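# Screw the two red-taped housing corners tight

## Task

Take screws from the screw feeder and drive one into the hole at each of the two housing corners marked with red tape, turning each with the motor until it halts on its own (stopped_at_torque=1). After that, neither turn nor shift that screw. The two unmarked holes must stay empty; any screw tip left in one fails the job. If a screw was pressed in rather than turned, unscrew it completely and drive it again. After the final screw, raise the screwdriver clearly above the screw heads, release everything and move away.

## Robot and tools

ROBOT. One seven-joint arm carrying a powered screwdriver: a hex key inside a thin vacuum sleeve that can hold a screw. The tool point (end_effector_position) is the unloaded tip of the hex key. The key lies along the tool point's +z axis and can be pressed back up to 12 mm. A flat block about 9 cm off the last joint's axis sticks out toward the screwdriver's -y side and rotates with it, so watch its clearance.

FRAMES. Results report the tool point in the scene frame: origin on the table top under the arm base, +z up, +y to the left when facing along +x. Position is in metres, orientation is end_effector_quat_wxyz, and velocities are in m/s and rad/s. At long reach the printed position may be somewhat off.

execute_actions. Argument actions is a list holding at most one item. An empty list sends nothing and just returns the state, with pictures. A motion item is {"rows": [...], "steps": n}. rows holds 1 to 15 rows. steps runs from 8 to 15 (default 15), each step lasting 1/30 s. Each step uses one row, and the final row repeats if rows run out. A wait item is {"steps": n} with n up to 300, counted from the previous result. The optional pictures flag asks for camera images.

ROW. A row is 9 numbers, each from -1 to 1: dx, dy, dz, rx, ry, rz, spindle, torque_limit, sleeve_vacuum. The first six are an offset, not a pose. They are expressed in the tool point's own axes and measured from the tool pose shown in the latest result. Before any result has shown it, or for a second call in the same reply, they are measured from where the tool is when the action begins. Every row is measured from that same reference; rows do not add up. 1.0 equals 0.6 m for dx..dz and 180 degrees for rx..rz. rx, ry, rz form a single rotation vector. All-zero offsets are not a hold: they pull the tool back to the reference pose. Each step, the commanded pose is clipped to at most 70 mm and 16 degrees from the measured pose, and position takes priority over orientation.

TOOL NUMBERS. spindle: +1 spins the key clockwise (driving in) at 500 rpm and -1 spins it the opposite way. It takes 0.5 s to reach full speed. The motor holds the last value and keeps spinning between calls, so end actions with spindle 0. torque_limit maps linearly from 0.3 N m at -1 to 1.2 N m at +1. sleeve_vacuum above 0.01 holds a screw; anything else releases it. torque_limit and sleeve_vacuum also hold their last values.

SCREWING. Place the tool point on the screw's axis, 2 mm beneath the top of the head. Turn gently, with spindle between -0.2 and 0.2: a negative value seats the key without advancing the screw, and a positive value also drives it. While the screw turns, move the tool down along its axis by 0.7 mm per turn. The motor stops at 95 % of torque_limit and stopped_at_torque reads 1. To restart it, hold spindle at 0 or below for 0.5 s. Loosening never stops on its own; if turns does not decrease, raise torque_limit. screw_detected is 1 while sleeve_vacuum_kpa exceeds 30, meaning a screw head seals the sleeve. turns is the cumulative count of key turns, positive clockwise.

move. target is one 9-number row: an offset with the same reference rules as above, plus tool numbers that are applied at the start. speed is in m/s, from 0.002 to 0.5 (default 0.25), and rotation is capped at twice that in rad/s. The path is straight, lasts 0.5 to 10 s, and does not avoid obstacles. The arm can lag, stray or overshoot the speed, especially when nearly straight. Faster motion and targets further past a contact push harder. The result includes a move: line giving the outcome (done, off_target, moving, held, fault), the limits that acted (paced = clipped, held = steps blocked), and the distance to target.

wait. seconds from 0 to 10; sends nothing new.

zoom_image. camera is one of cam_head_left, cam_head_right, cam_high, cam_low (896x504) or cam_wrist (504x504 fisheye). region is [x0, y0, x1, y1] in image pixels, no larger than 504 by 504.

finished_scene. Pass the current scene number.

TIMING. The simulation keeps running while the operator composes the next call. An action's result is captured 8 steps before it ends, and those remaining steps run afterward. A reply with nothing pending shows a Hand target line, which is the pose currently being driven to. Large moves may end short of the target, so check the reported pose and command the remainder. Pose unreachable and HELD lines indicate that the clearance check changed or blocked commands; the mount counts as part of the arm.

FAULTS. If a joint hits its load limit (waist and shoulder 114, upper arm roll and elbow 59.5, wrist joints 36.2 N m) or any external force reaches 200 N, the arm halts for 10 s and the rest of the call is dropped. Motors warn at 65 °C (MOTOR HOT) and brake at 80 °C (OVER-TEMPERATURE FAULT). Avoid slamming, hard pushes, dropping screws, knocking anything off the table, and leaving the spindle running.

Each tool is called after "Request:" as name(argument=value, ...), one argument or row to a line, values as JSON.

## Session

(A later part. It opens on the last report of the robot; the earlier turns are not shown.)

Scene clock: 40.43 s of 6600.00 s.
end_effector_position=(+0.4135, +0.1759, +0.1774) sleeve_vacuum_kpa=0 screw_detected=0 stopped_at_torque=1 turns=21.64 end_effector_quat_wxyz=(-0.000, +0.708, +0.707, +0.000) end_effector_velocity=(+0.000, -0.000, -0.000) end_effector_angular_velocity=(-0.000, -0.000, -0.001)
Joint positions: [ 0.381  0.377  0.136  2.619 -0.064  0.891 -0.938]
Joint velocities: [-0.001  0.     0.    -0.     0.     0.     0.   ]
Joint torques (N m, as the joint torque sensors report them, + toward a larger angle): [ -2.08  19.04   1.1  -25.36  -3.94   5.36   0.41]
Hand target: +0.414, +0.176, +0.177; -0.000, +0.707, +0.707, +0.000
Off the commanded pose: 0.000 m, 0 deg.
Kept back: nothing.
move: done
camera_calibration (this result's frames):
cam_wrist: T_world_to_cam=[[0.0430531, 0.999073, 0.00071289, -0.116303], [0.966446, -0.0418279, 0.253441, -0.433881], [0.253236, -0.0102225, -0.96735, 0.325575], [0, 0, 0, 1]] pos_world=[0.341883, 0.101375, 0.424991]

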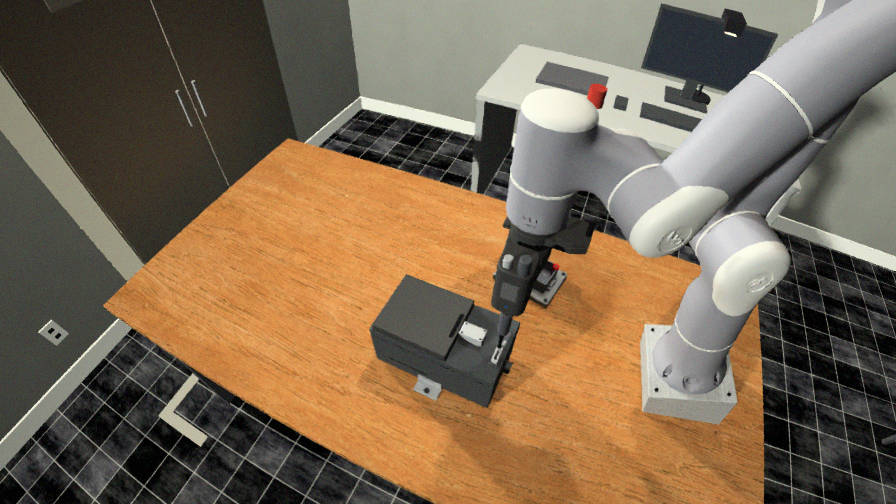

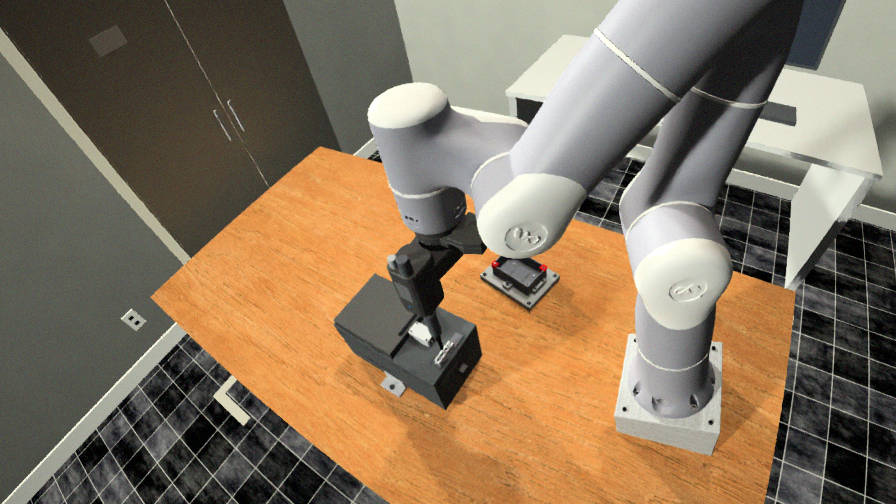

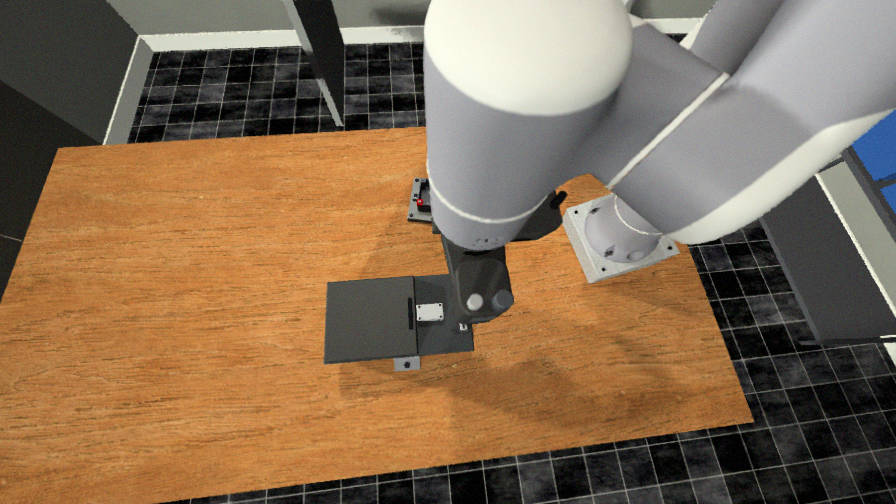

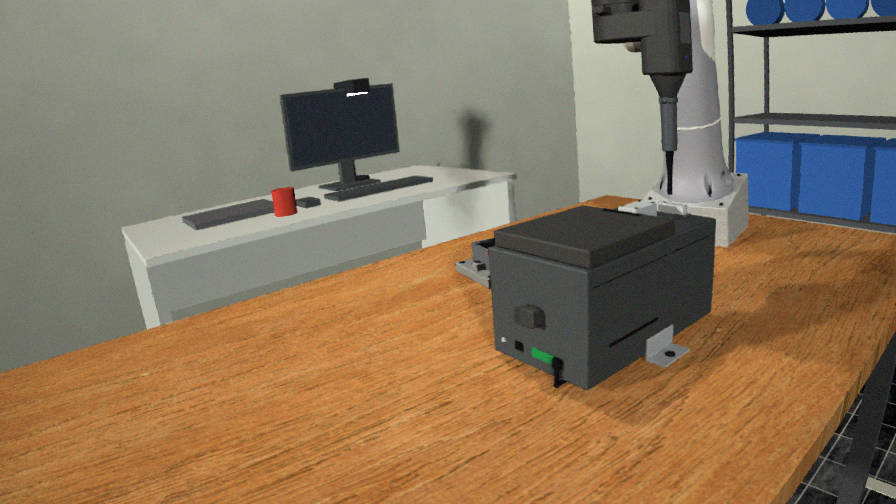

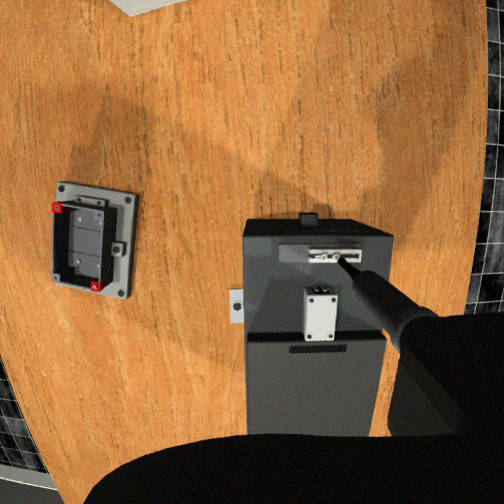

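Request:
move(
  target=[-0.0013,-0.001,0.014,0,0,0,0,0,1],
  speed=0.03,
)

Request:
move(
  target=[0,0,0.008,0,0,0,-0.15,0,1],
  speed=0.005,
)

Scene clock: 41.40 s of 6600.00 s.
end_effector_position=(+0.4128, +0.1752, +0.1691) sleeve_vacuum_kpa=14 screw_detected=0 stopped_at_torque=1 turns=21.64 end_effector_quat_wxyz=(-0.001, +0.708, +0.707, +0.000) end_effector_velocity=(+0.000, -0.000, -0.000) end_effector_angular_velocity=(-0.000, -0.000, -0.001)
Joint positions: [ 0.377  0.352  0.135  2.632 -0.071  0.928 -0.935]
Joint velocities: [-0.001 -0.    -0.    -0.    -0.     0.001 -0.   ]
Joint torques (N m, as the joint torque sensors report them, + toward a larger angle): [ -0.66  18.43   0.88 -24.02  -3.6    5.57   0.24]
Hand target: +0.413, +0.175, +0.169; -0.000, +0.708, +0.707, +0.000
Off the commanded pose: 0.000 m, 0 deg.
Kept back: nothing.
move: done
camera_calibration (this result's frames):
cam_wrist: T_world_to_cam=[[0.0432139, 0.999065, 0.000998804, -0.115688], [0.966469, -0.0420572, 0.253316, -0.431143], [0.253121, -0.00998146, -0.967383, 0.317668], [0, 0, 0, 1]] pos_world=[0.341277, 0.100618, 0.416638]

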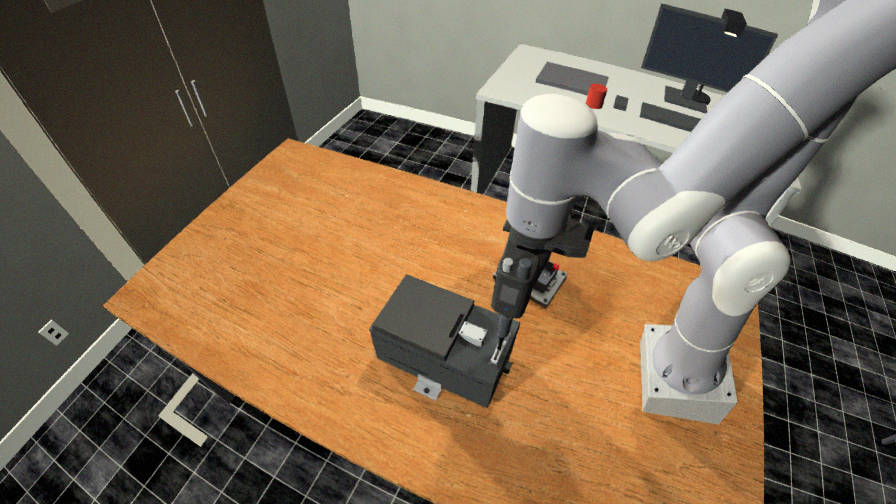

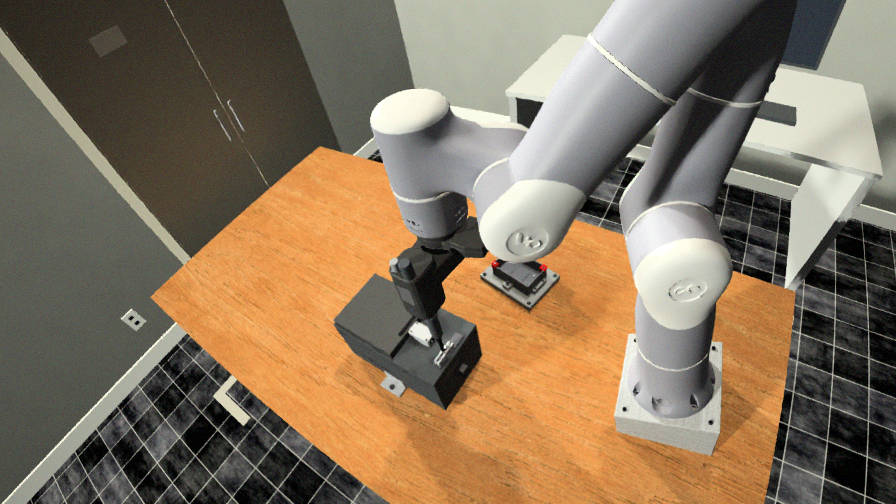

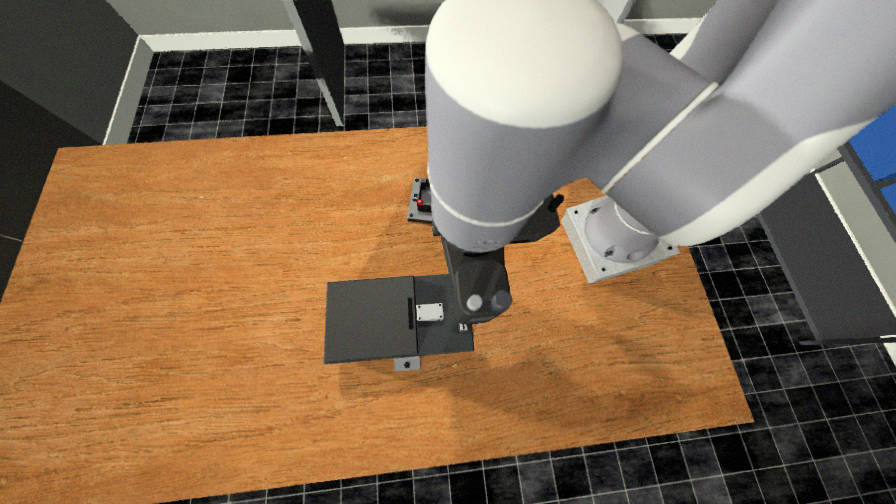

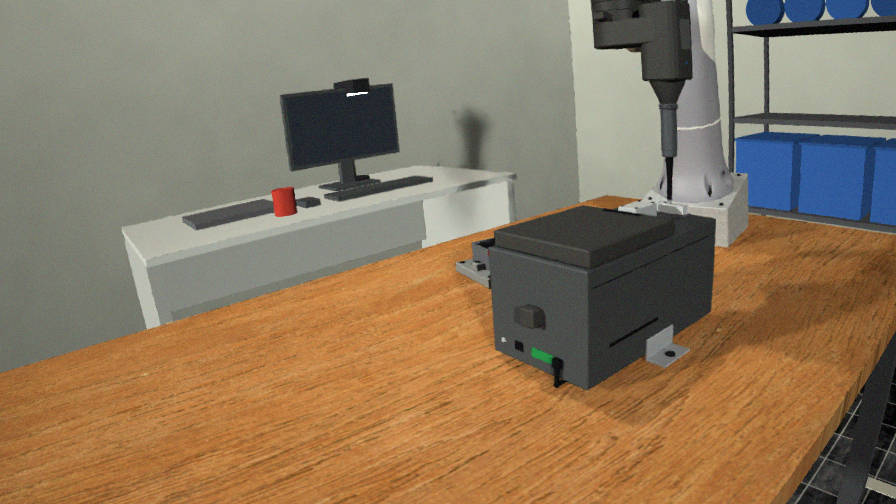

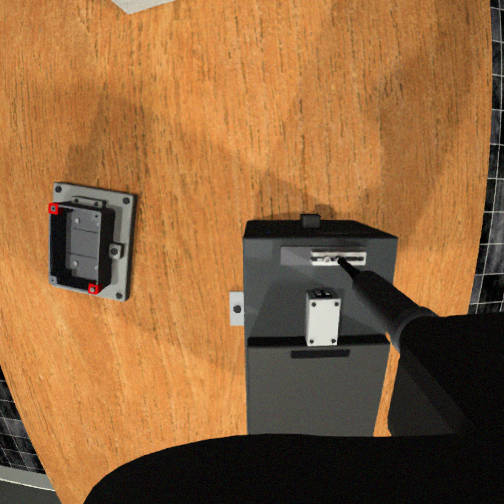

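Scene clock: 42.57 s of 6600.00 s.
end_effector_position=(+0.4129, +0.1753, +0.1644) sleeve_vacuum_kpa=40 screw_detected=1 stopped_at_torque=1 turns=20.21 end_effector_quat_wxyz=(-0.001, +0.708, +0.707, +0.000) end_effector_velocity=(+0.000, -0.000, -0.000) end_effector_angular_velocity=(-0.000, -0.000, -0.001)
Joint positions: [ 0.374  0.336  0.135  2.638 -0.075  0.95  -0.932]
Joint velocities: [-0. -0.  0.  0. -0.  0.  0.]
Joint torques (N m, as the joint torque sensors report them, + toward a larger angle): [ -1.39  18.39   1.47 -23.23  -3.58   5.88   0.61]
Hand target: +0.413, +0.175, +0.164; -0.001, +0.708, +0.707, +0.000
Off the commanded pose: 0.000 m, 0 deg.
Kept back: nothing.
move: done
camera_calibration (this result's frames):
cam_wrist: T_world_to_cam=[[0.0434406, 0.999055, 0.00124736, -0.115831], [0.966482, -0.0423405, 0.253219, -0.429917], [0.253032, -0.00979444, -0.967408, 0.313126], [0, 0, 0, 1]] pos_world=[0.341307, 0.100585, 0.411928]

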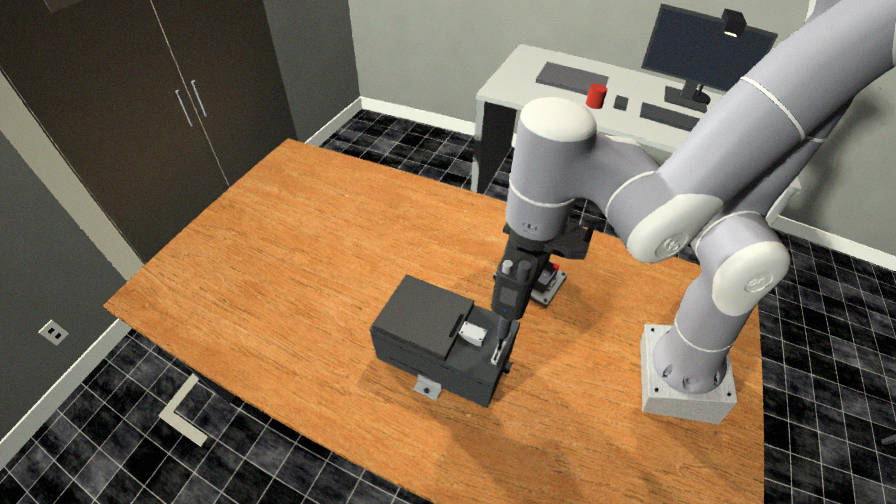

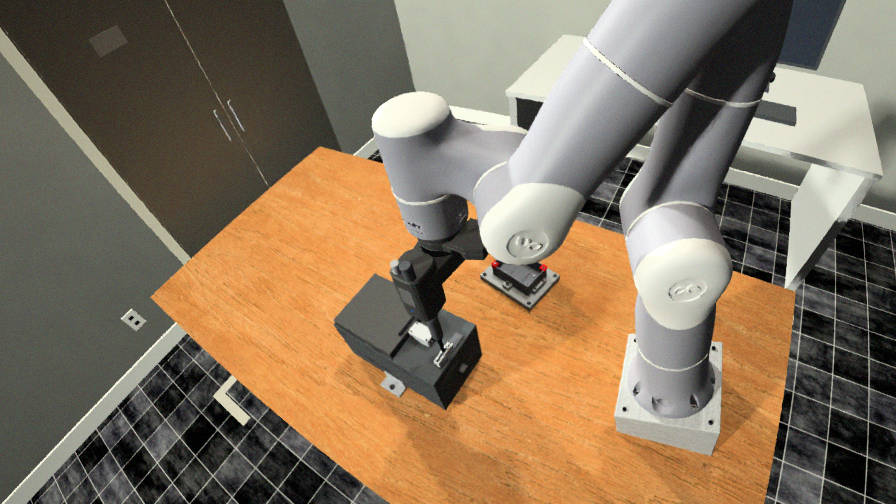

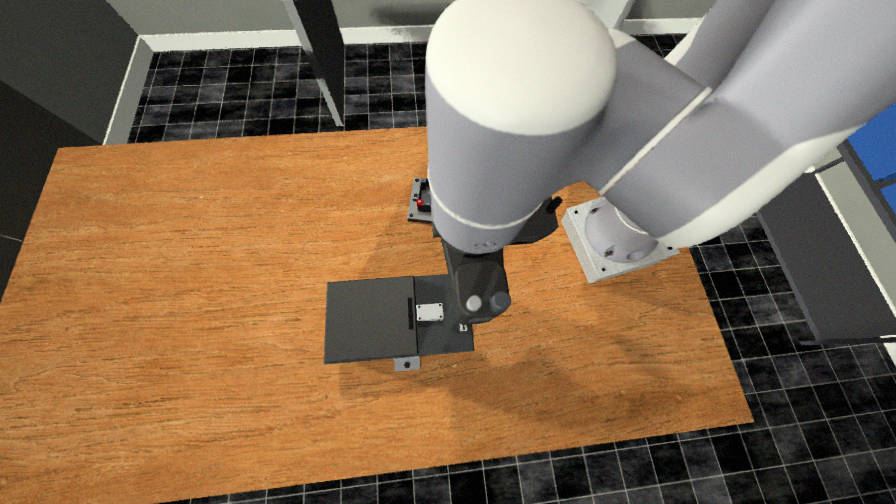

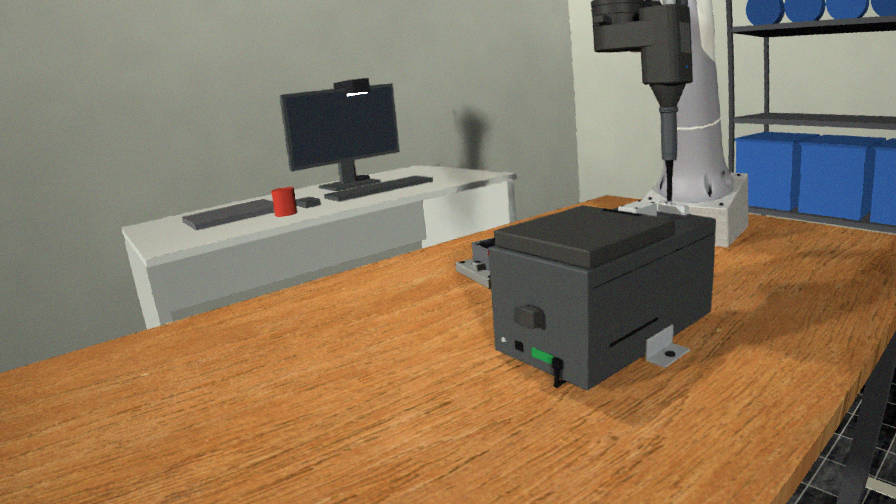

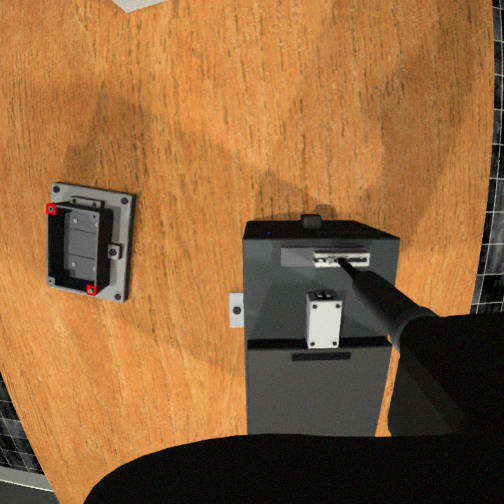

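Request:
move(
  target=[0,0,-0.07,0,0,0,0,0,1],
  speed=0.08,
)

Request:
move(
  target=[-0.592,-0.082,0.186,0,0,0,0,0,1],
)

Request:
zoom_image(
  camera="cam_wrist",
  region=[300, 220, 380, 300],
)

Scene clock: 43.83 s of 6600.00 s.
end_effector_position=(+0.4131, +0.1752, +0.2064) sleeve_vacuum_kpa=40 screw_detected=1 stopped_at_torque=1 turns=19.66 end_effector_quat_wxyz=(-0.000, +0.708, +0.707, +0.000) end_effector_velocity=(-0.000, +0.000, -0.000) end_effector_angular_velocity=(-0.000, +0.001, +0.001)
Joint positions: [ 0.386  0.462  0.139  2.579 -0.041  0.766 -0.954]
Joint velocities: [ 0.001  0.     0.    -0.     0.    -0.001 -0.001]
Joint torques (N m, as the joint torque sensors report them, + toward a larger angle): [ -0.39  17.63  -0.27 -27.67  -2.6    5.02  -0.07]
Hand target: +0.413, +0.175, +0.206; -0.001, +0.708, +0.707, +0.000
Off the commanded pose: 0.000 m, 0 deg.
Kept back: nothing.
move: done
camera_calibration (this result's frames):
cam_wrist: T_world_to_cam=[[0.043263, 0.999063, 0.000890554, -0.115652], [0.966383, -0.0420739, 0.253642, -0.440843], [0.253442, -0.0101127, -0.967298, 0.353579], [0, 0, 0, 1]] pos_world=[0.341415, 0.100572, 0.453936]

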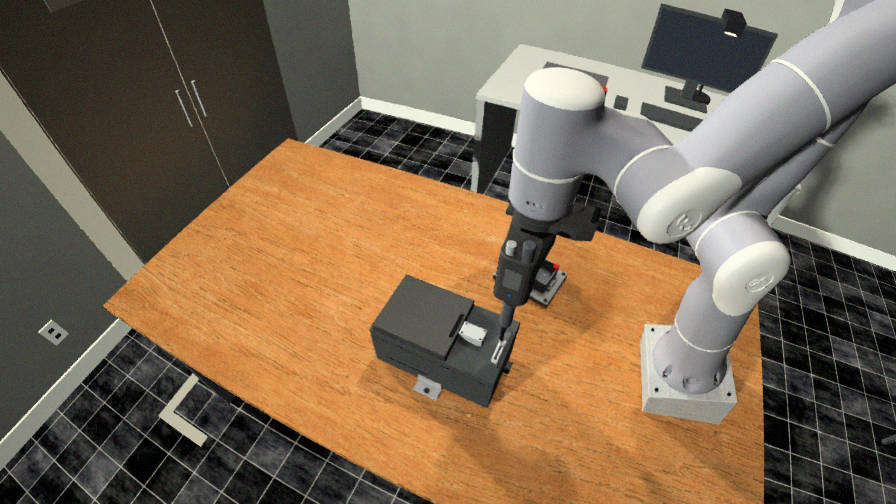

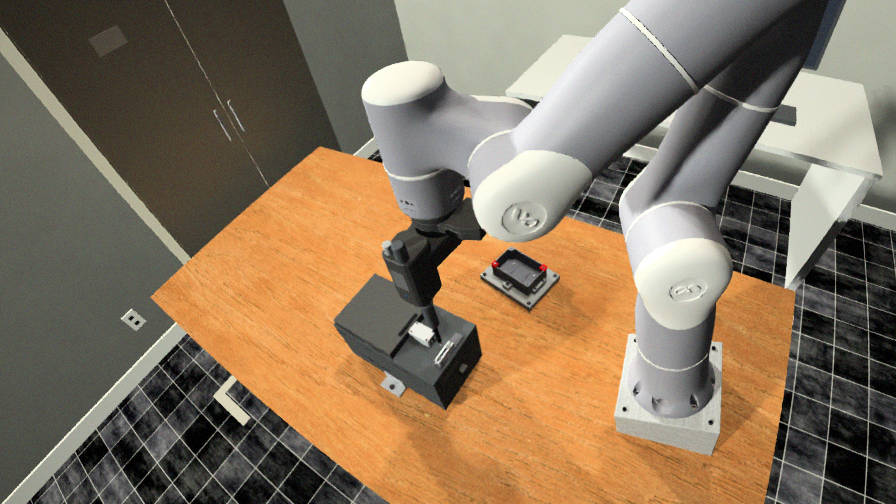

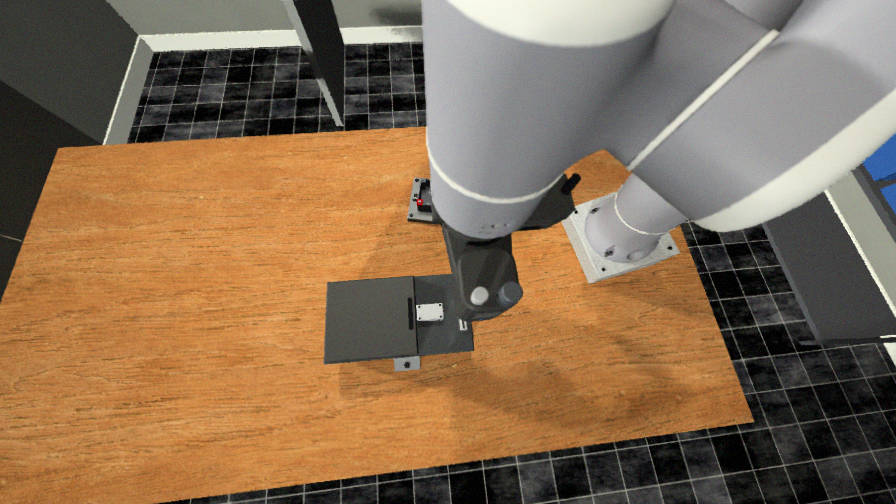

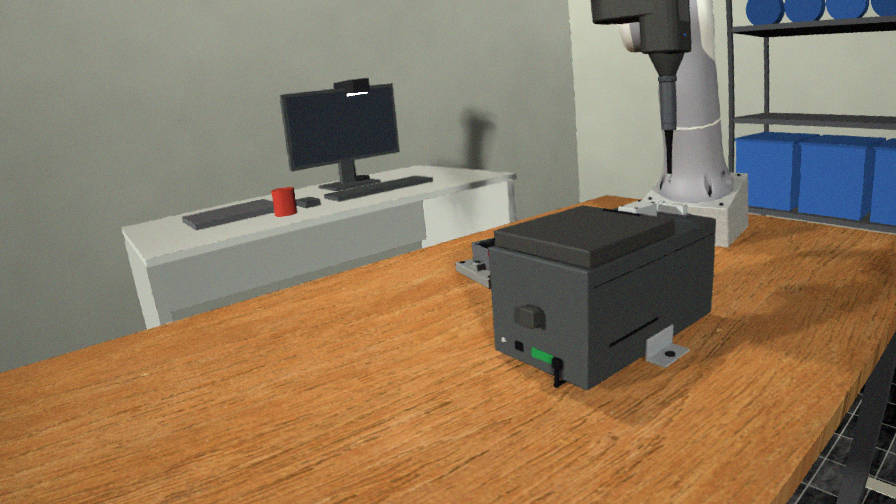

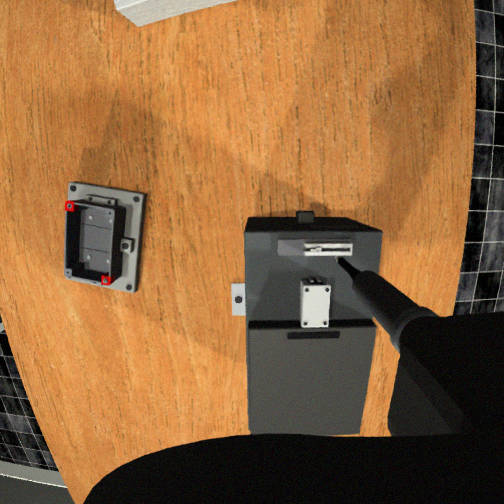

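Scene clock: 45.80 s of 6600.00 s.
end_effector_position=(+0.3633, -0.1800, +0.0946) sleeve_vacuum_kpa=40 screw_detected=1 stopped_at_torque=1 turns=19.66 end_effector_quat_wxyz=(-0.000, +0.707, +0.707, -0.000) end_effector_velocity=(+0.000, -0.000, +0.000) end_effector_angular_velocity=(+0.001, -0.001, +0.001)
Joint positions: [-0.168 -0.065 -0.33   2.511  0.401  1.167 -2.347]
Joint velocities: [-0.001 -0.     0.    -0.002  0.003 -0.002 -0.004]
Joint torques (N m, as the joint torque sensors report them, + toward a larger angle): [ -7.38  27.13  -3.93 -15.59  -1.4    3.79  -0.18]
Hand target: +0.363, -0.180, +0.095; -0.000, +0.708, +0.707, -0.000
Off the commanded pose: 0.000 m, 0 deg.
Kept back: nothing.
move: done
camera_calibration (this result's frames):
cam_wrist: T_world_to_cam=[[0.0428939, 0.99908, -0.000151305, 0.241705], [0.966428, -0.0414537, 0.25357, -0.379294], [0.25333, -0.0110228, -0.967317, 0.254395], [0, 0, 0, 1]] pos_world=[0.291747, -0.254401, 0.342294]

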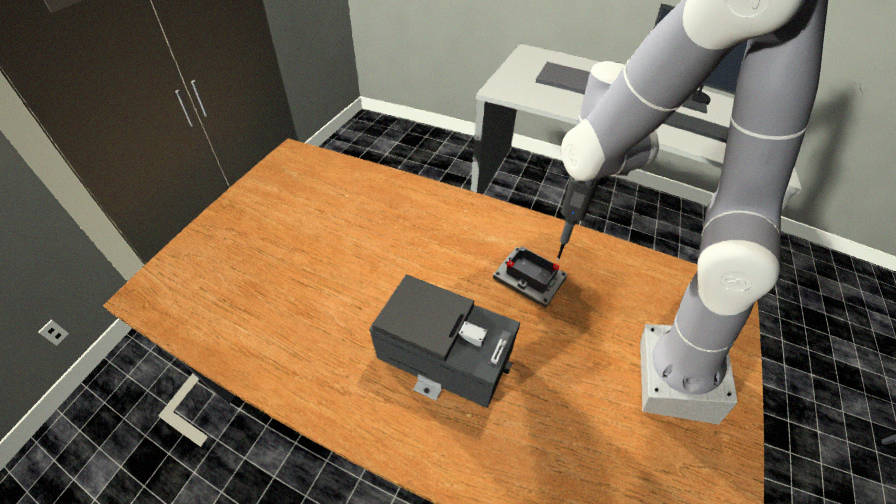

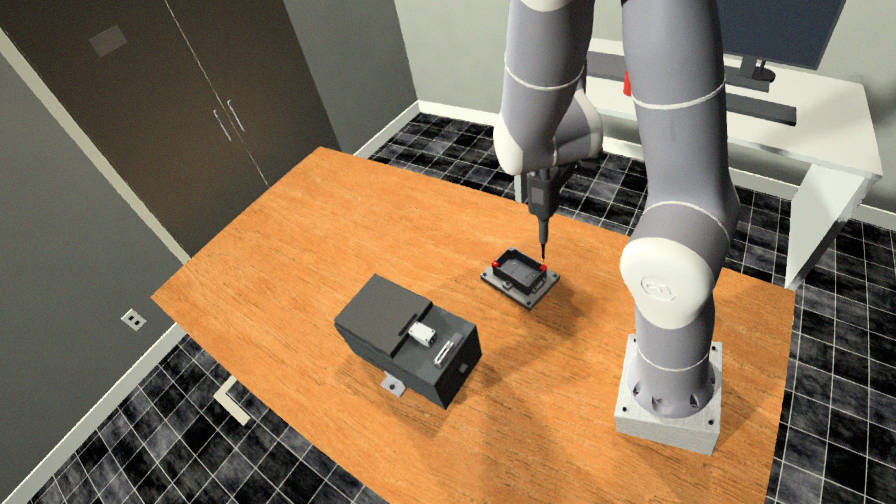

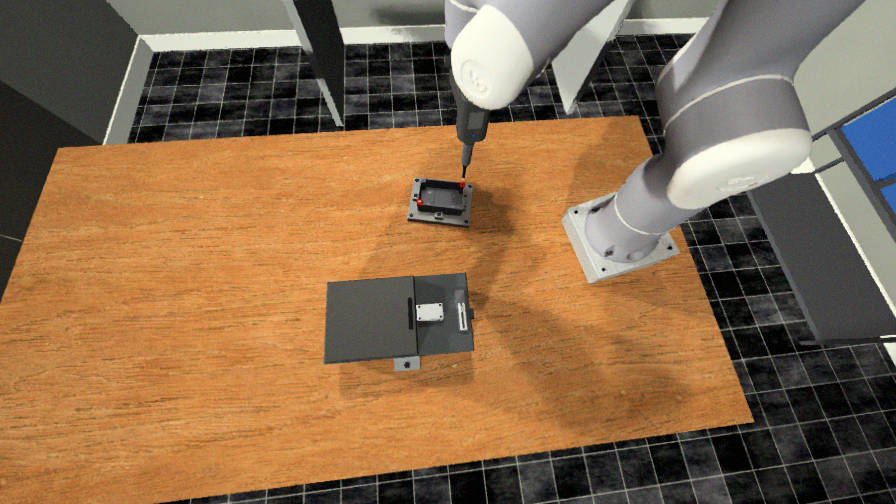

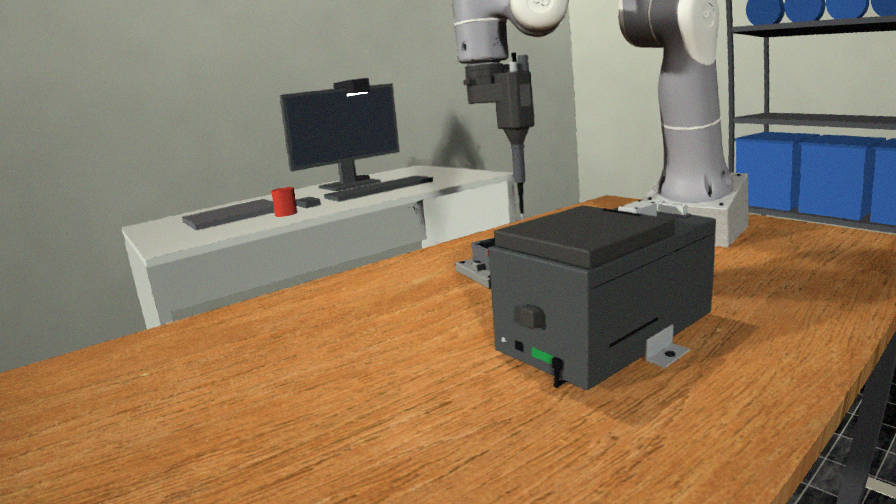

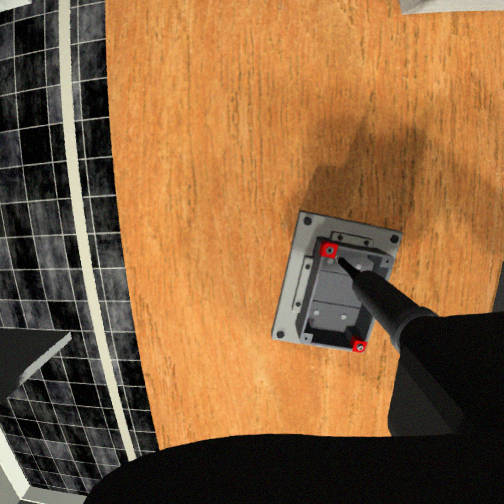

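Region (300, 220, 380, 300) of cam_wrist's 504x504 image, scaled by 6.300, with more detail than that image has.

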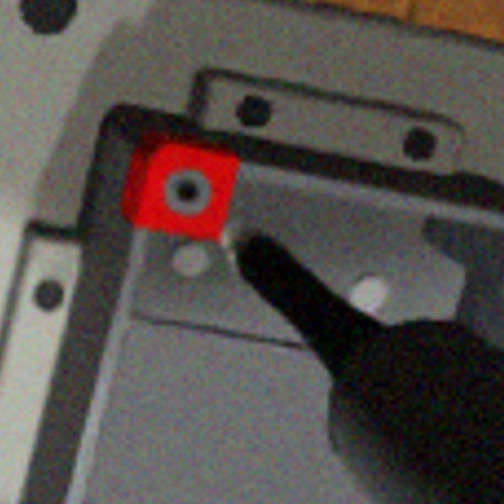

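Hole at (187,190) vs desired (191,199): shift y −0.6 mm, x −1.4 mm.

Request:
move(
  target=[-0.001,-0.0023,0.03,0,0,0,0,0,1],
  speed=0.05,
)

Request:
zoom_image(
  camera="cam_wrist",
  region=[310, 230, 370, 290],
)

Request:
zoom_image(
  camera="cam_head_left",
  region=[535, 240, 575, 280],
)

Request:
zoom_image(
  camera="cam_head_right",
  region=[523, 240, 563, 280],
)

Scene clock: 46.87 s of 6600.00 s.
end_effector_position=(+0.3618, -0.1806, +0.0766) sleeve_vacuum_kpa=40 screw_detected=1 stopped_at_torque=1 turns=19.66 end_effector_quat_wxyz=(-0.000, +0.707, +0.707, -0.000) end_effector_velocity=(+0.000, +0.000, -0.000) end_effector_angular_velocity=(+0.000, -0.000, -0.000)
Joint positions: [-0.168 -0.139 -0.314  2.485  0.496  1.202 -2.423]
Joint velocities: [ 0.    -0.     0.    -0.     0.001 -0.    -0.   ]
Joint torques (N m, as the joint torque sensors report them, + toward a larger angle): [ -6.78  29.19  -3.36 -13.32  -1.03   4.25  -0.19]
Hand target: +0.362, -0.181, +0.077; -0.000, +0.707, +0.707, -0.000
Off the commanded pose: 0.000 m, 0 deg.
Kept back: nothing.
move: done
camera_calibration (this result's frames):
cam_wrist: T_world_to_cam=[[0.0428491, 0.999082, -0.0000775094, 0.242358], [0.966524, -0.0414332, 0.253207, -0.373237], [0.252971, -0.0109246, -0.967412, 0.237513], [0, 0, 0, 1]] pos_world=[0.290274, -0.255005, 0.324298]

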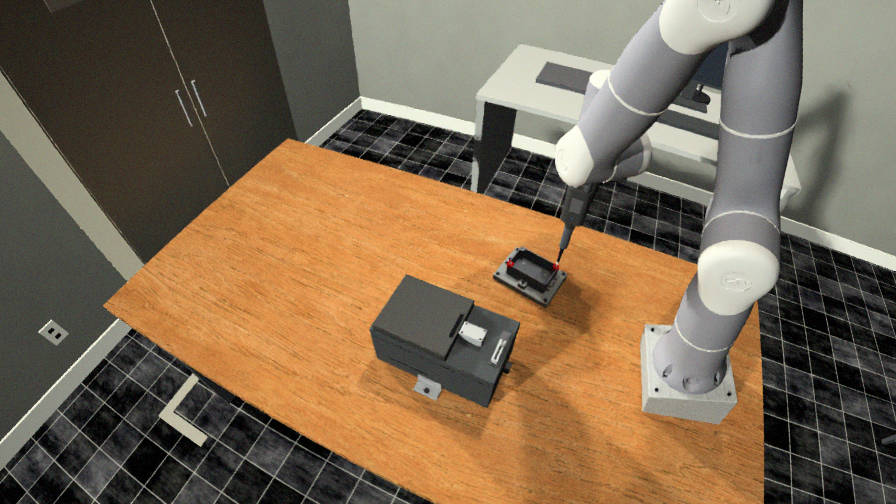

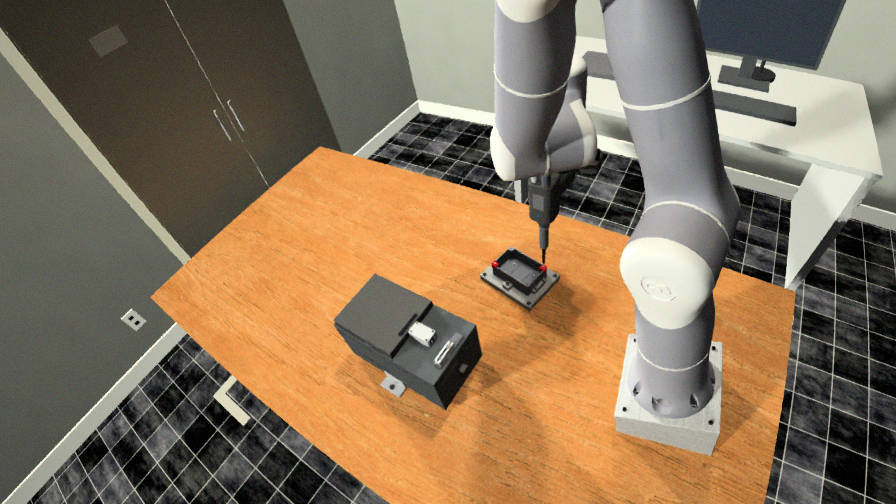

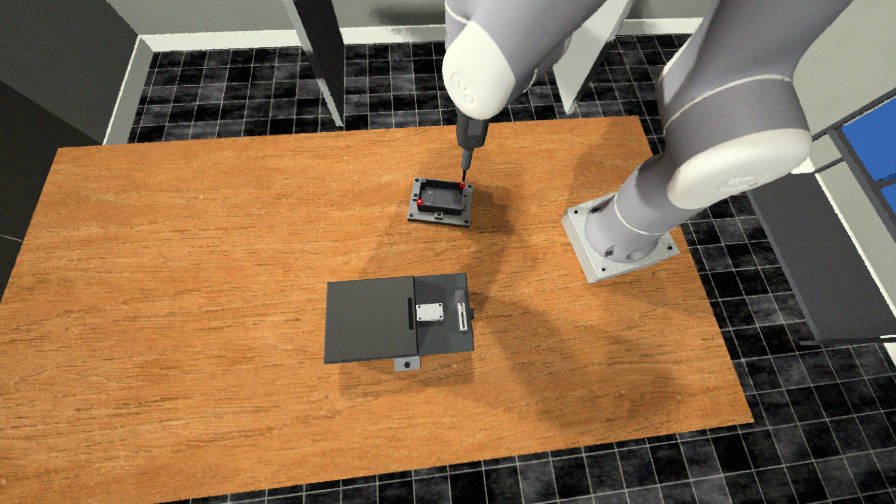

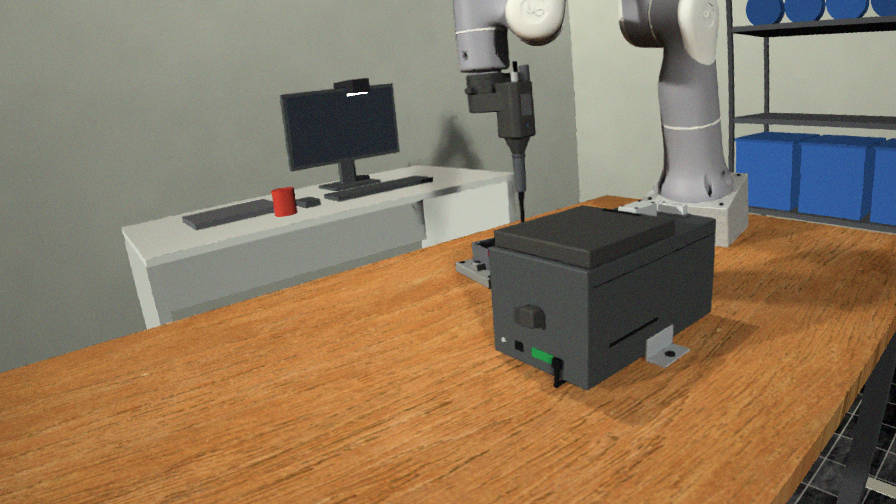

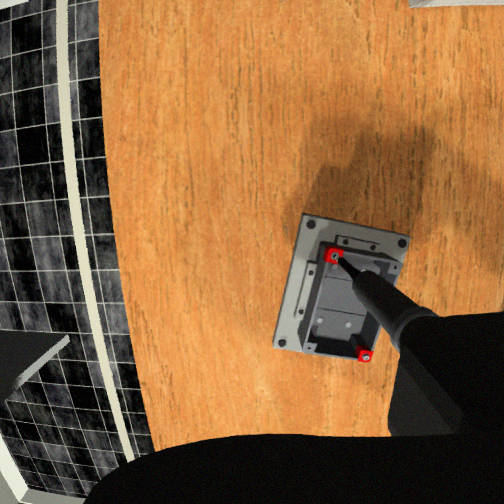

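Region (310, 230, 370, 290) of cam_wrist's 504x504 image, scaled by 8.400, with more detail than that image has.

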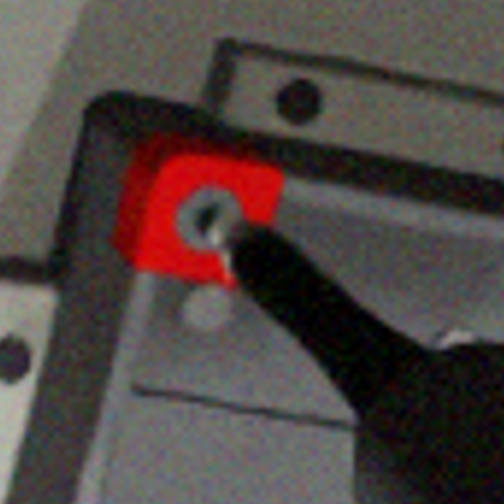

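Region (535, 240, 575, 280) of cam_head_left's 896x504 image, scaled by 12.600, with more detail than that image has.

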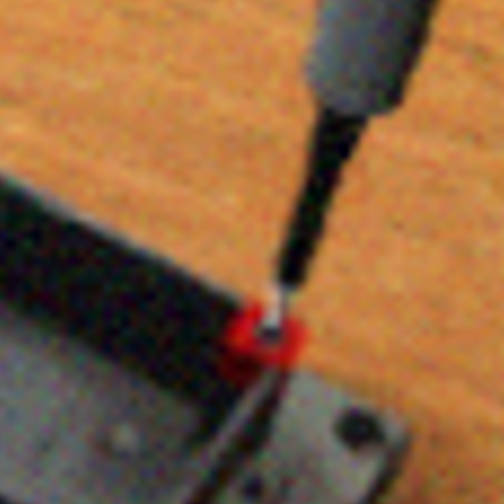

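Region (523, 240, 563, 280) of cam_head_right's 896x504 image, scaled by 12.600, with more detail than that image has.

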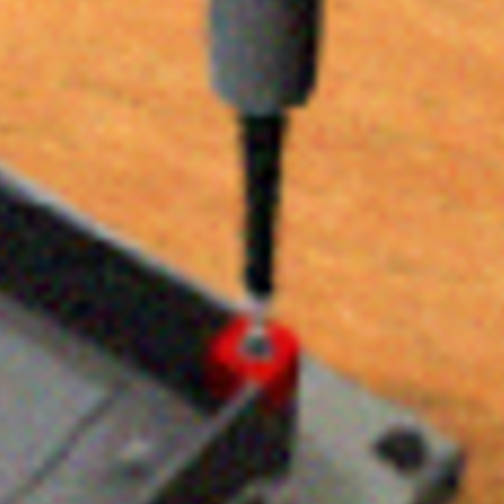

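Request:
move(
  target=[0,0,0.029,0,0,0,0.5,0,1],
  speed=0.003,
)

Request:
zoom_image(
  camera="cam_head_right",
  region=[523, 240, 563, 280],
)

Scene clock: 53.13 s of 6600.00 s.
end_effector_position=(+0.3620, -0.1808, +0.0594) sleeve_vacuum_kpa=40 screw_detected=1 stopped_at_torque=1 turns=42.80 end_effector_quat_wxyz=(-0.000, +0.707, +0.707, -0.000) end_effector_velocity=(+0.000, -0.000, +0.000) end_effector_angular_velocity=(-0.000, -0.000, +0.000)
Joint positions: [-0.177 -0.211 -0.291  2.452  0.585  1.231 -2.492]
Joint velocities: [ 0.  0. -0.  0.  0.  0. -0.]
Joint torques (N m, as the joint torque sensors report them, + toward a larger angle): [ -6.68  28.89  -3.54 -10.28  -0.86   3.66  -0.45]
Hand target: +0.362, -0.181, +0.059; -0.000, +0.707, +0.707, -0.000
Off the commanded pose: 0.000 m, 0 deg.
Kept back: nothing.
move: done
camera_calibration (this result's frames):
cam_wrist: T_world_to_cam=[[0.0428109, 0.999083, -0.000351003, 0.242558], [0.96644, -0.0413231, 0.253547, -0.369018], [0.2533, -0.0111938, -0.967323, 0.220589], [0, 0, 0, 1]] pos_world=[0.290375, -0.255116, 0.307029]

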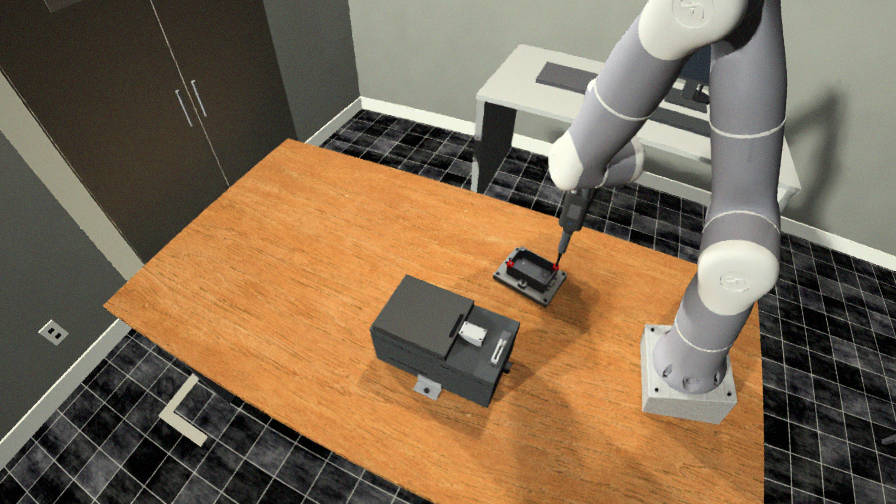

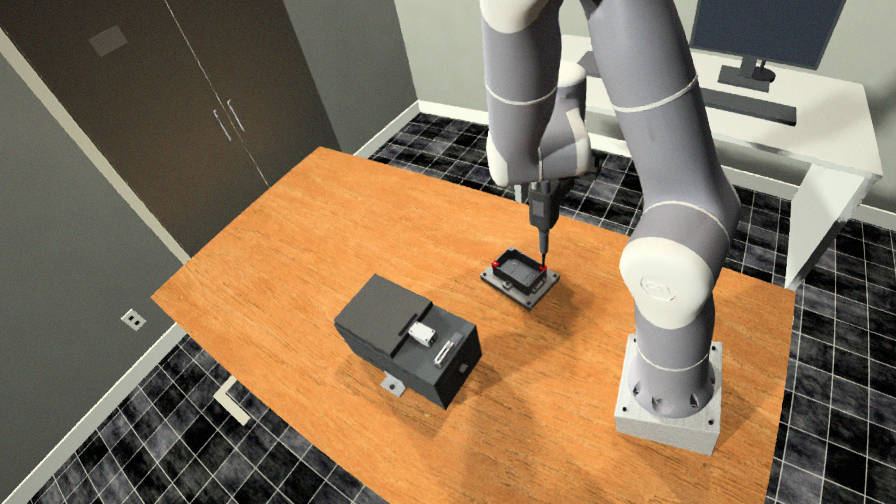

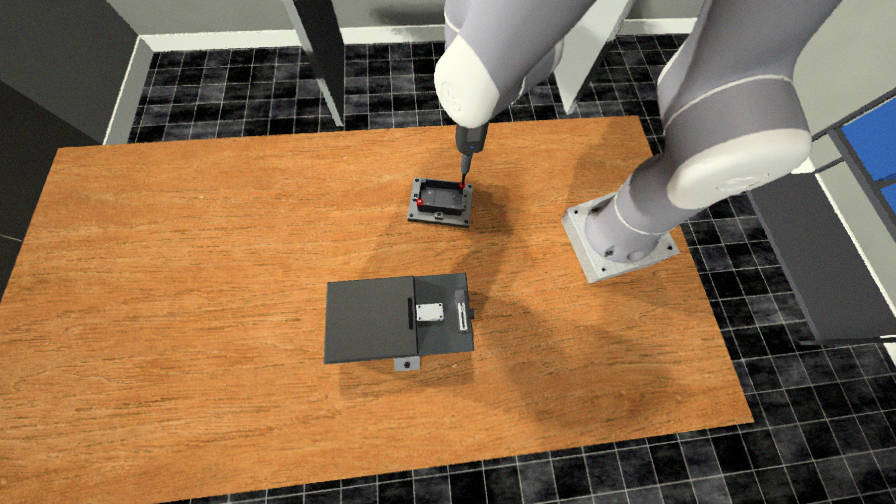

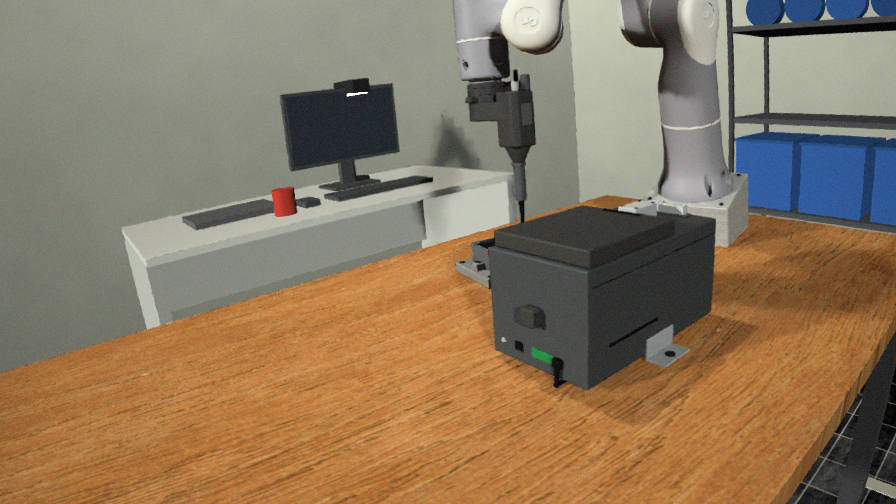

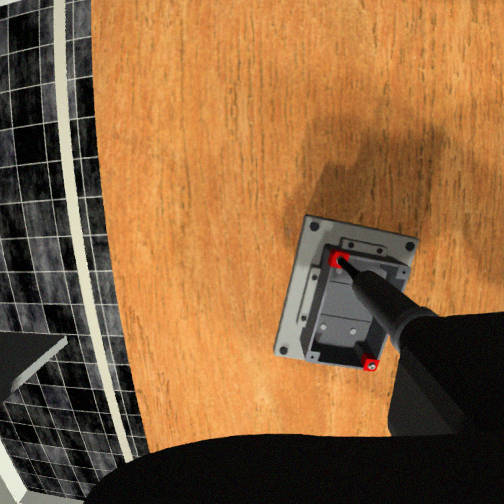

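Region (523, 240, 563, 280) of cam_head_right's 896x504 image, scaled by 12.600, with more detail than that image has.

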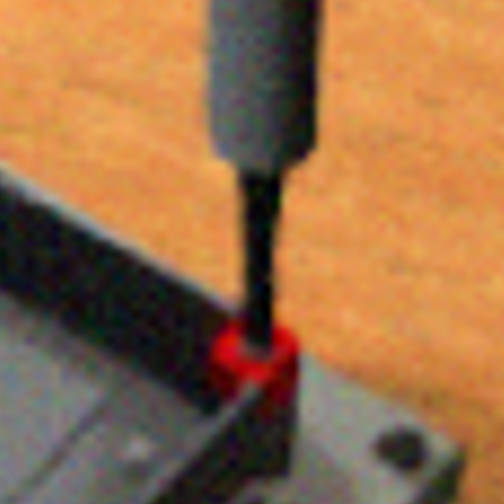

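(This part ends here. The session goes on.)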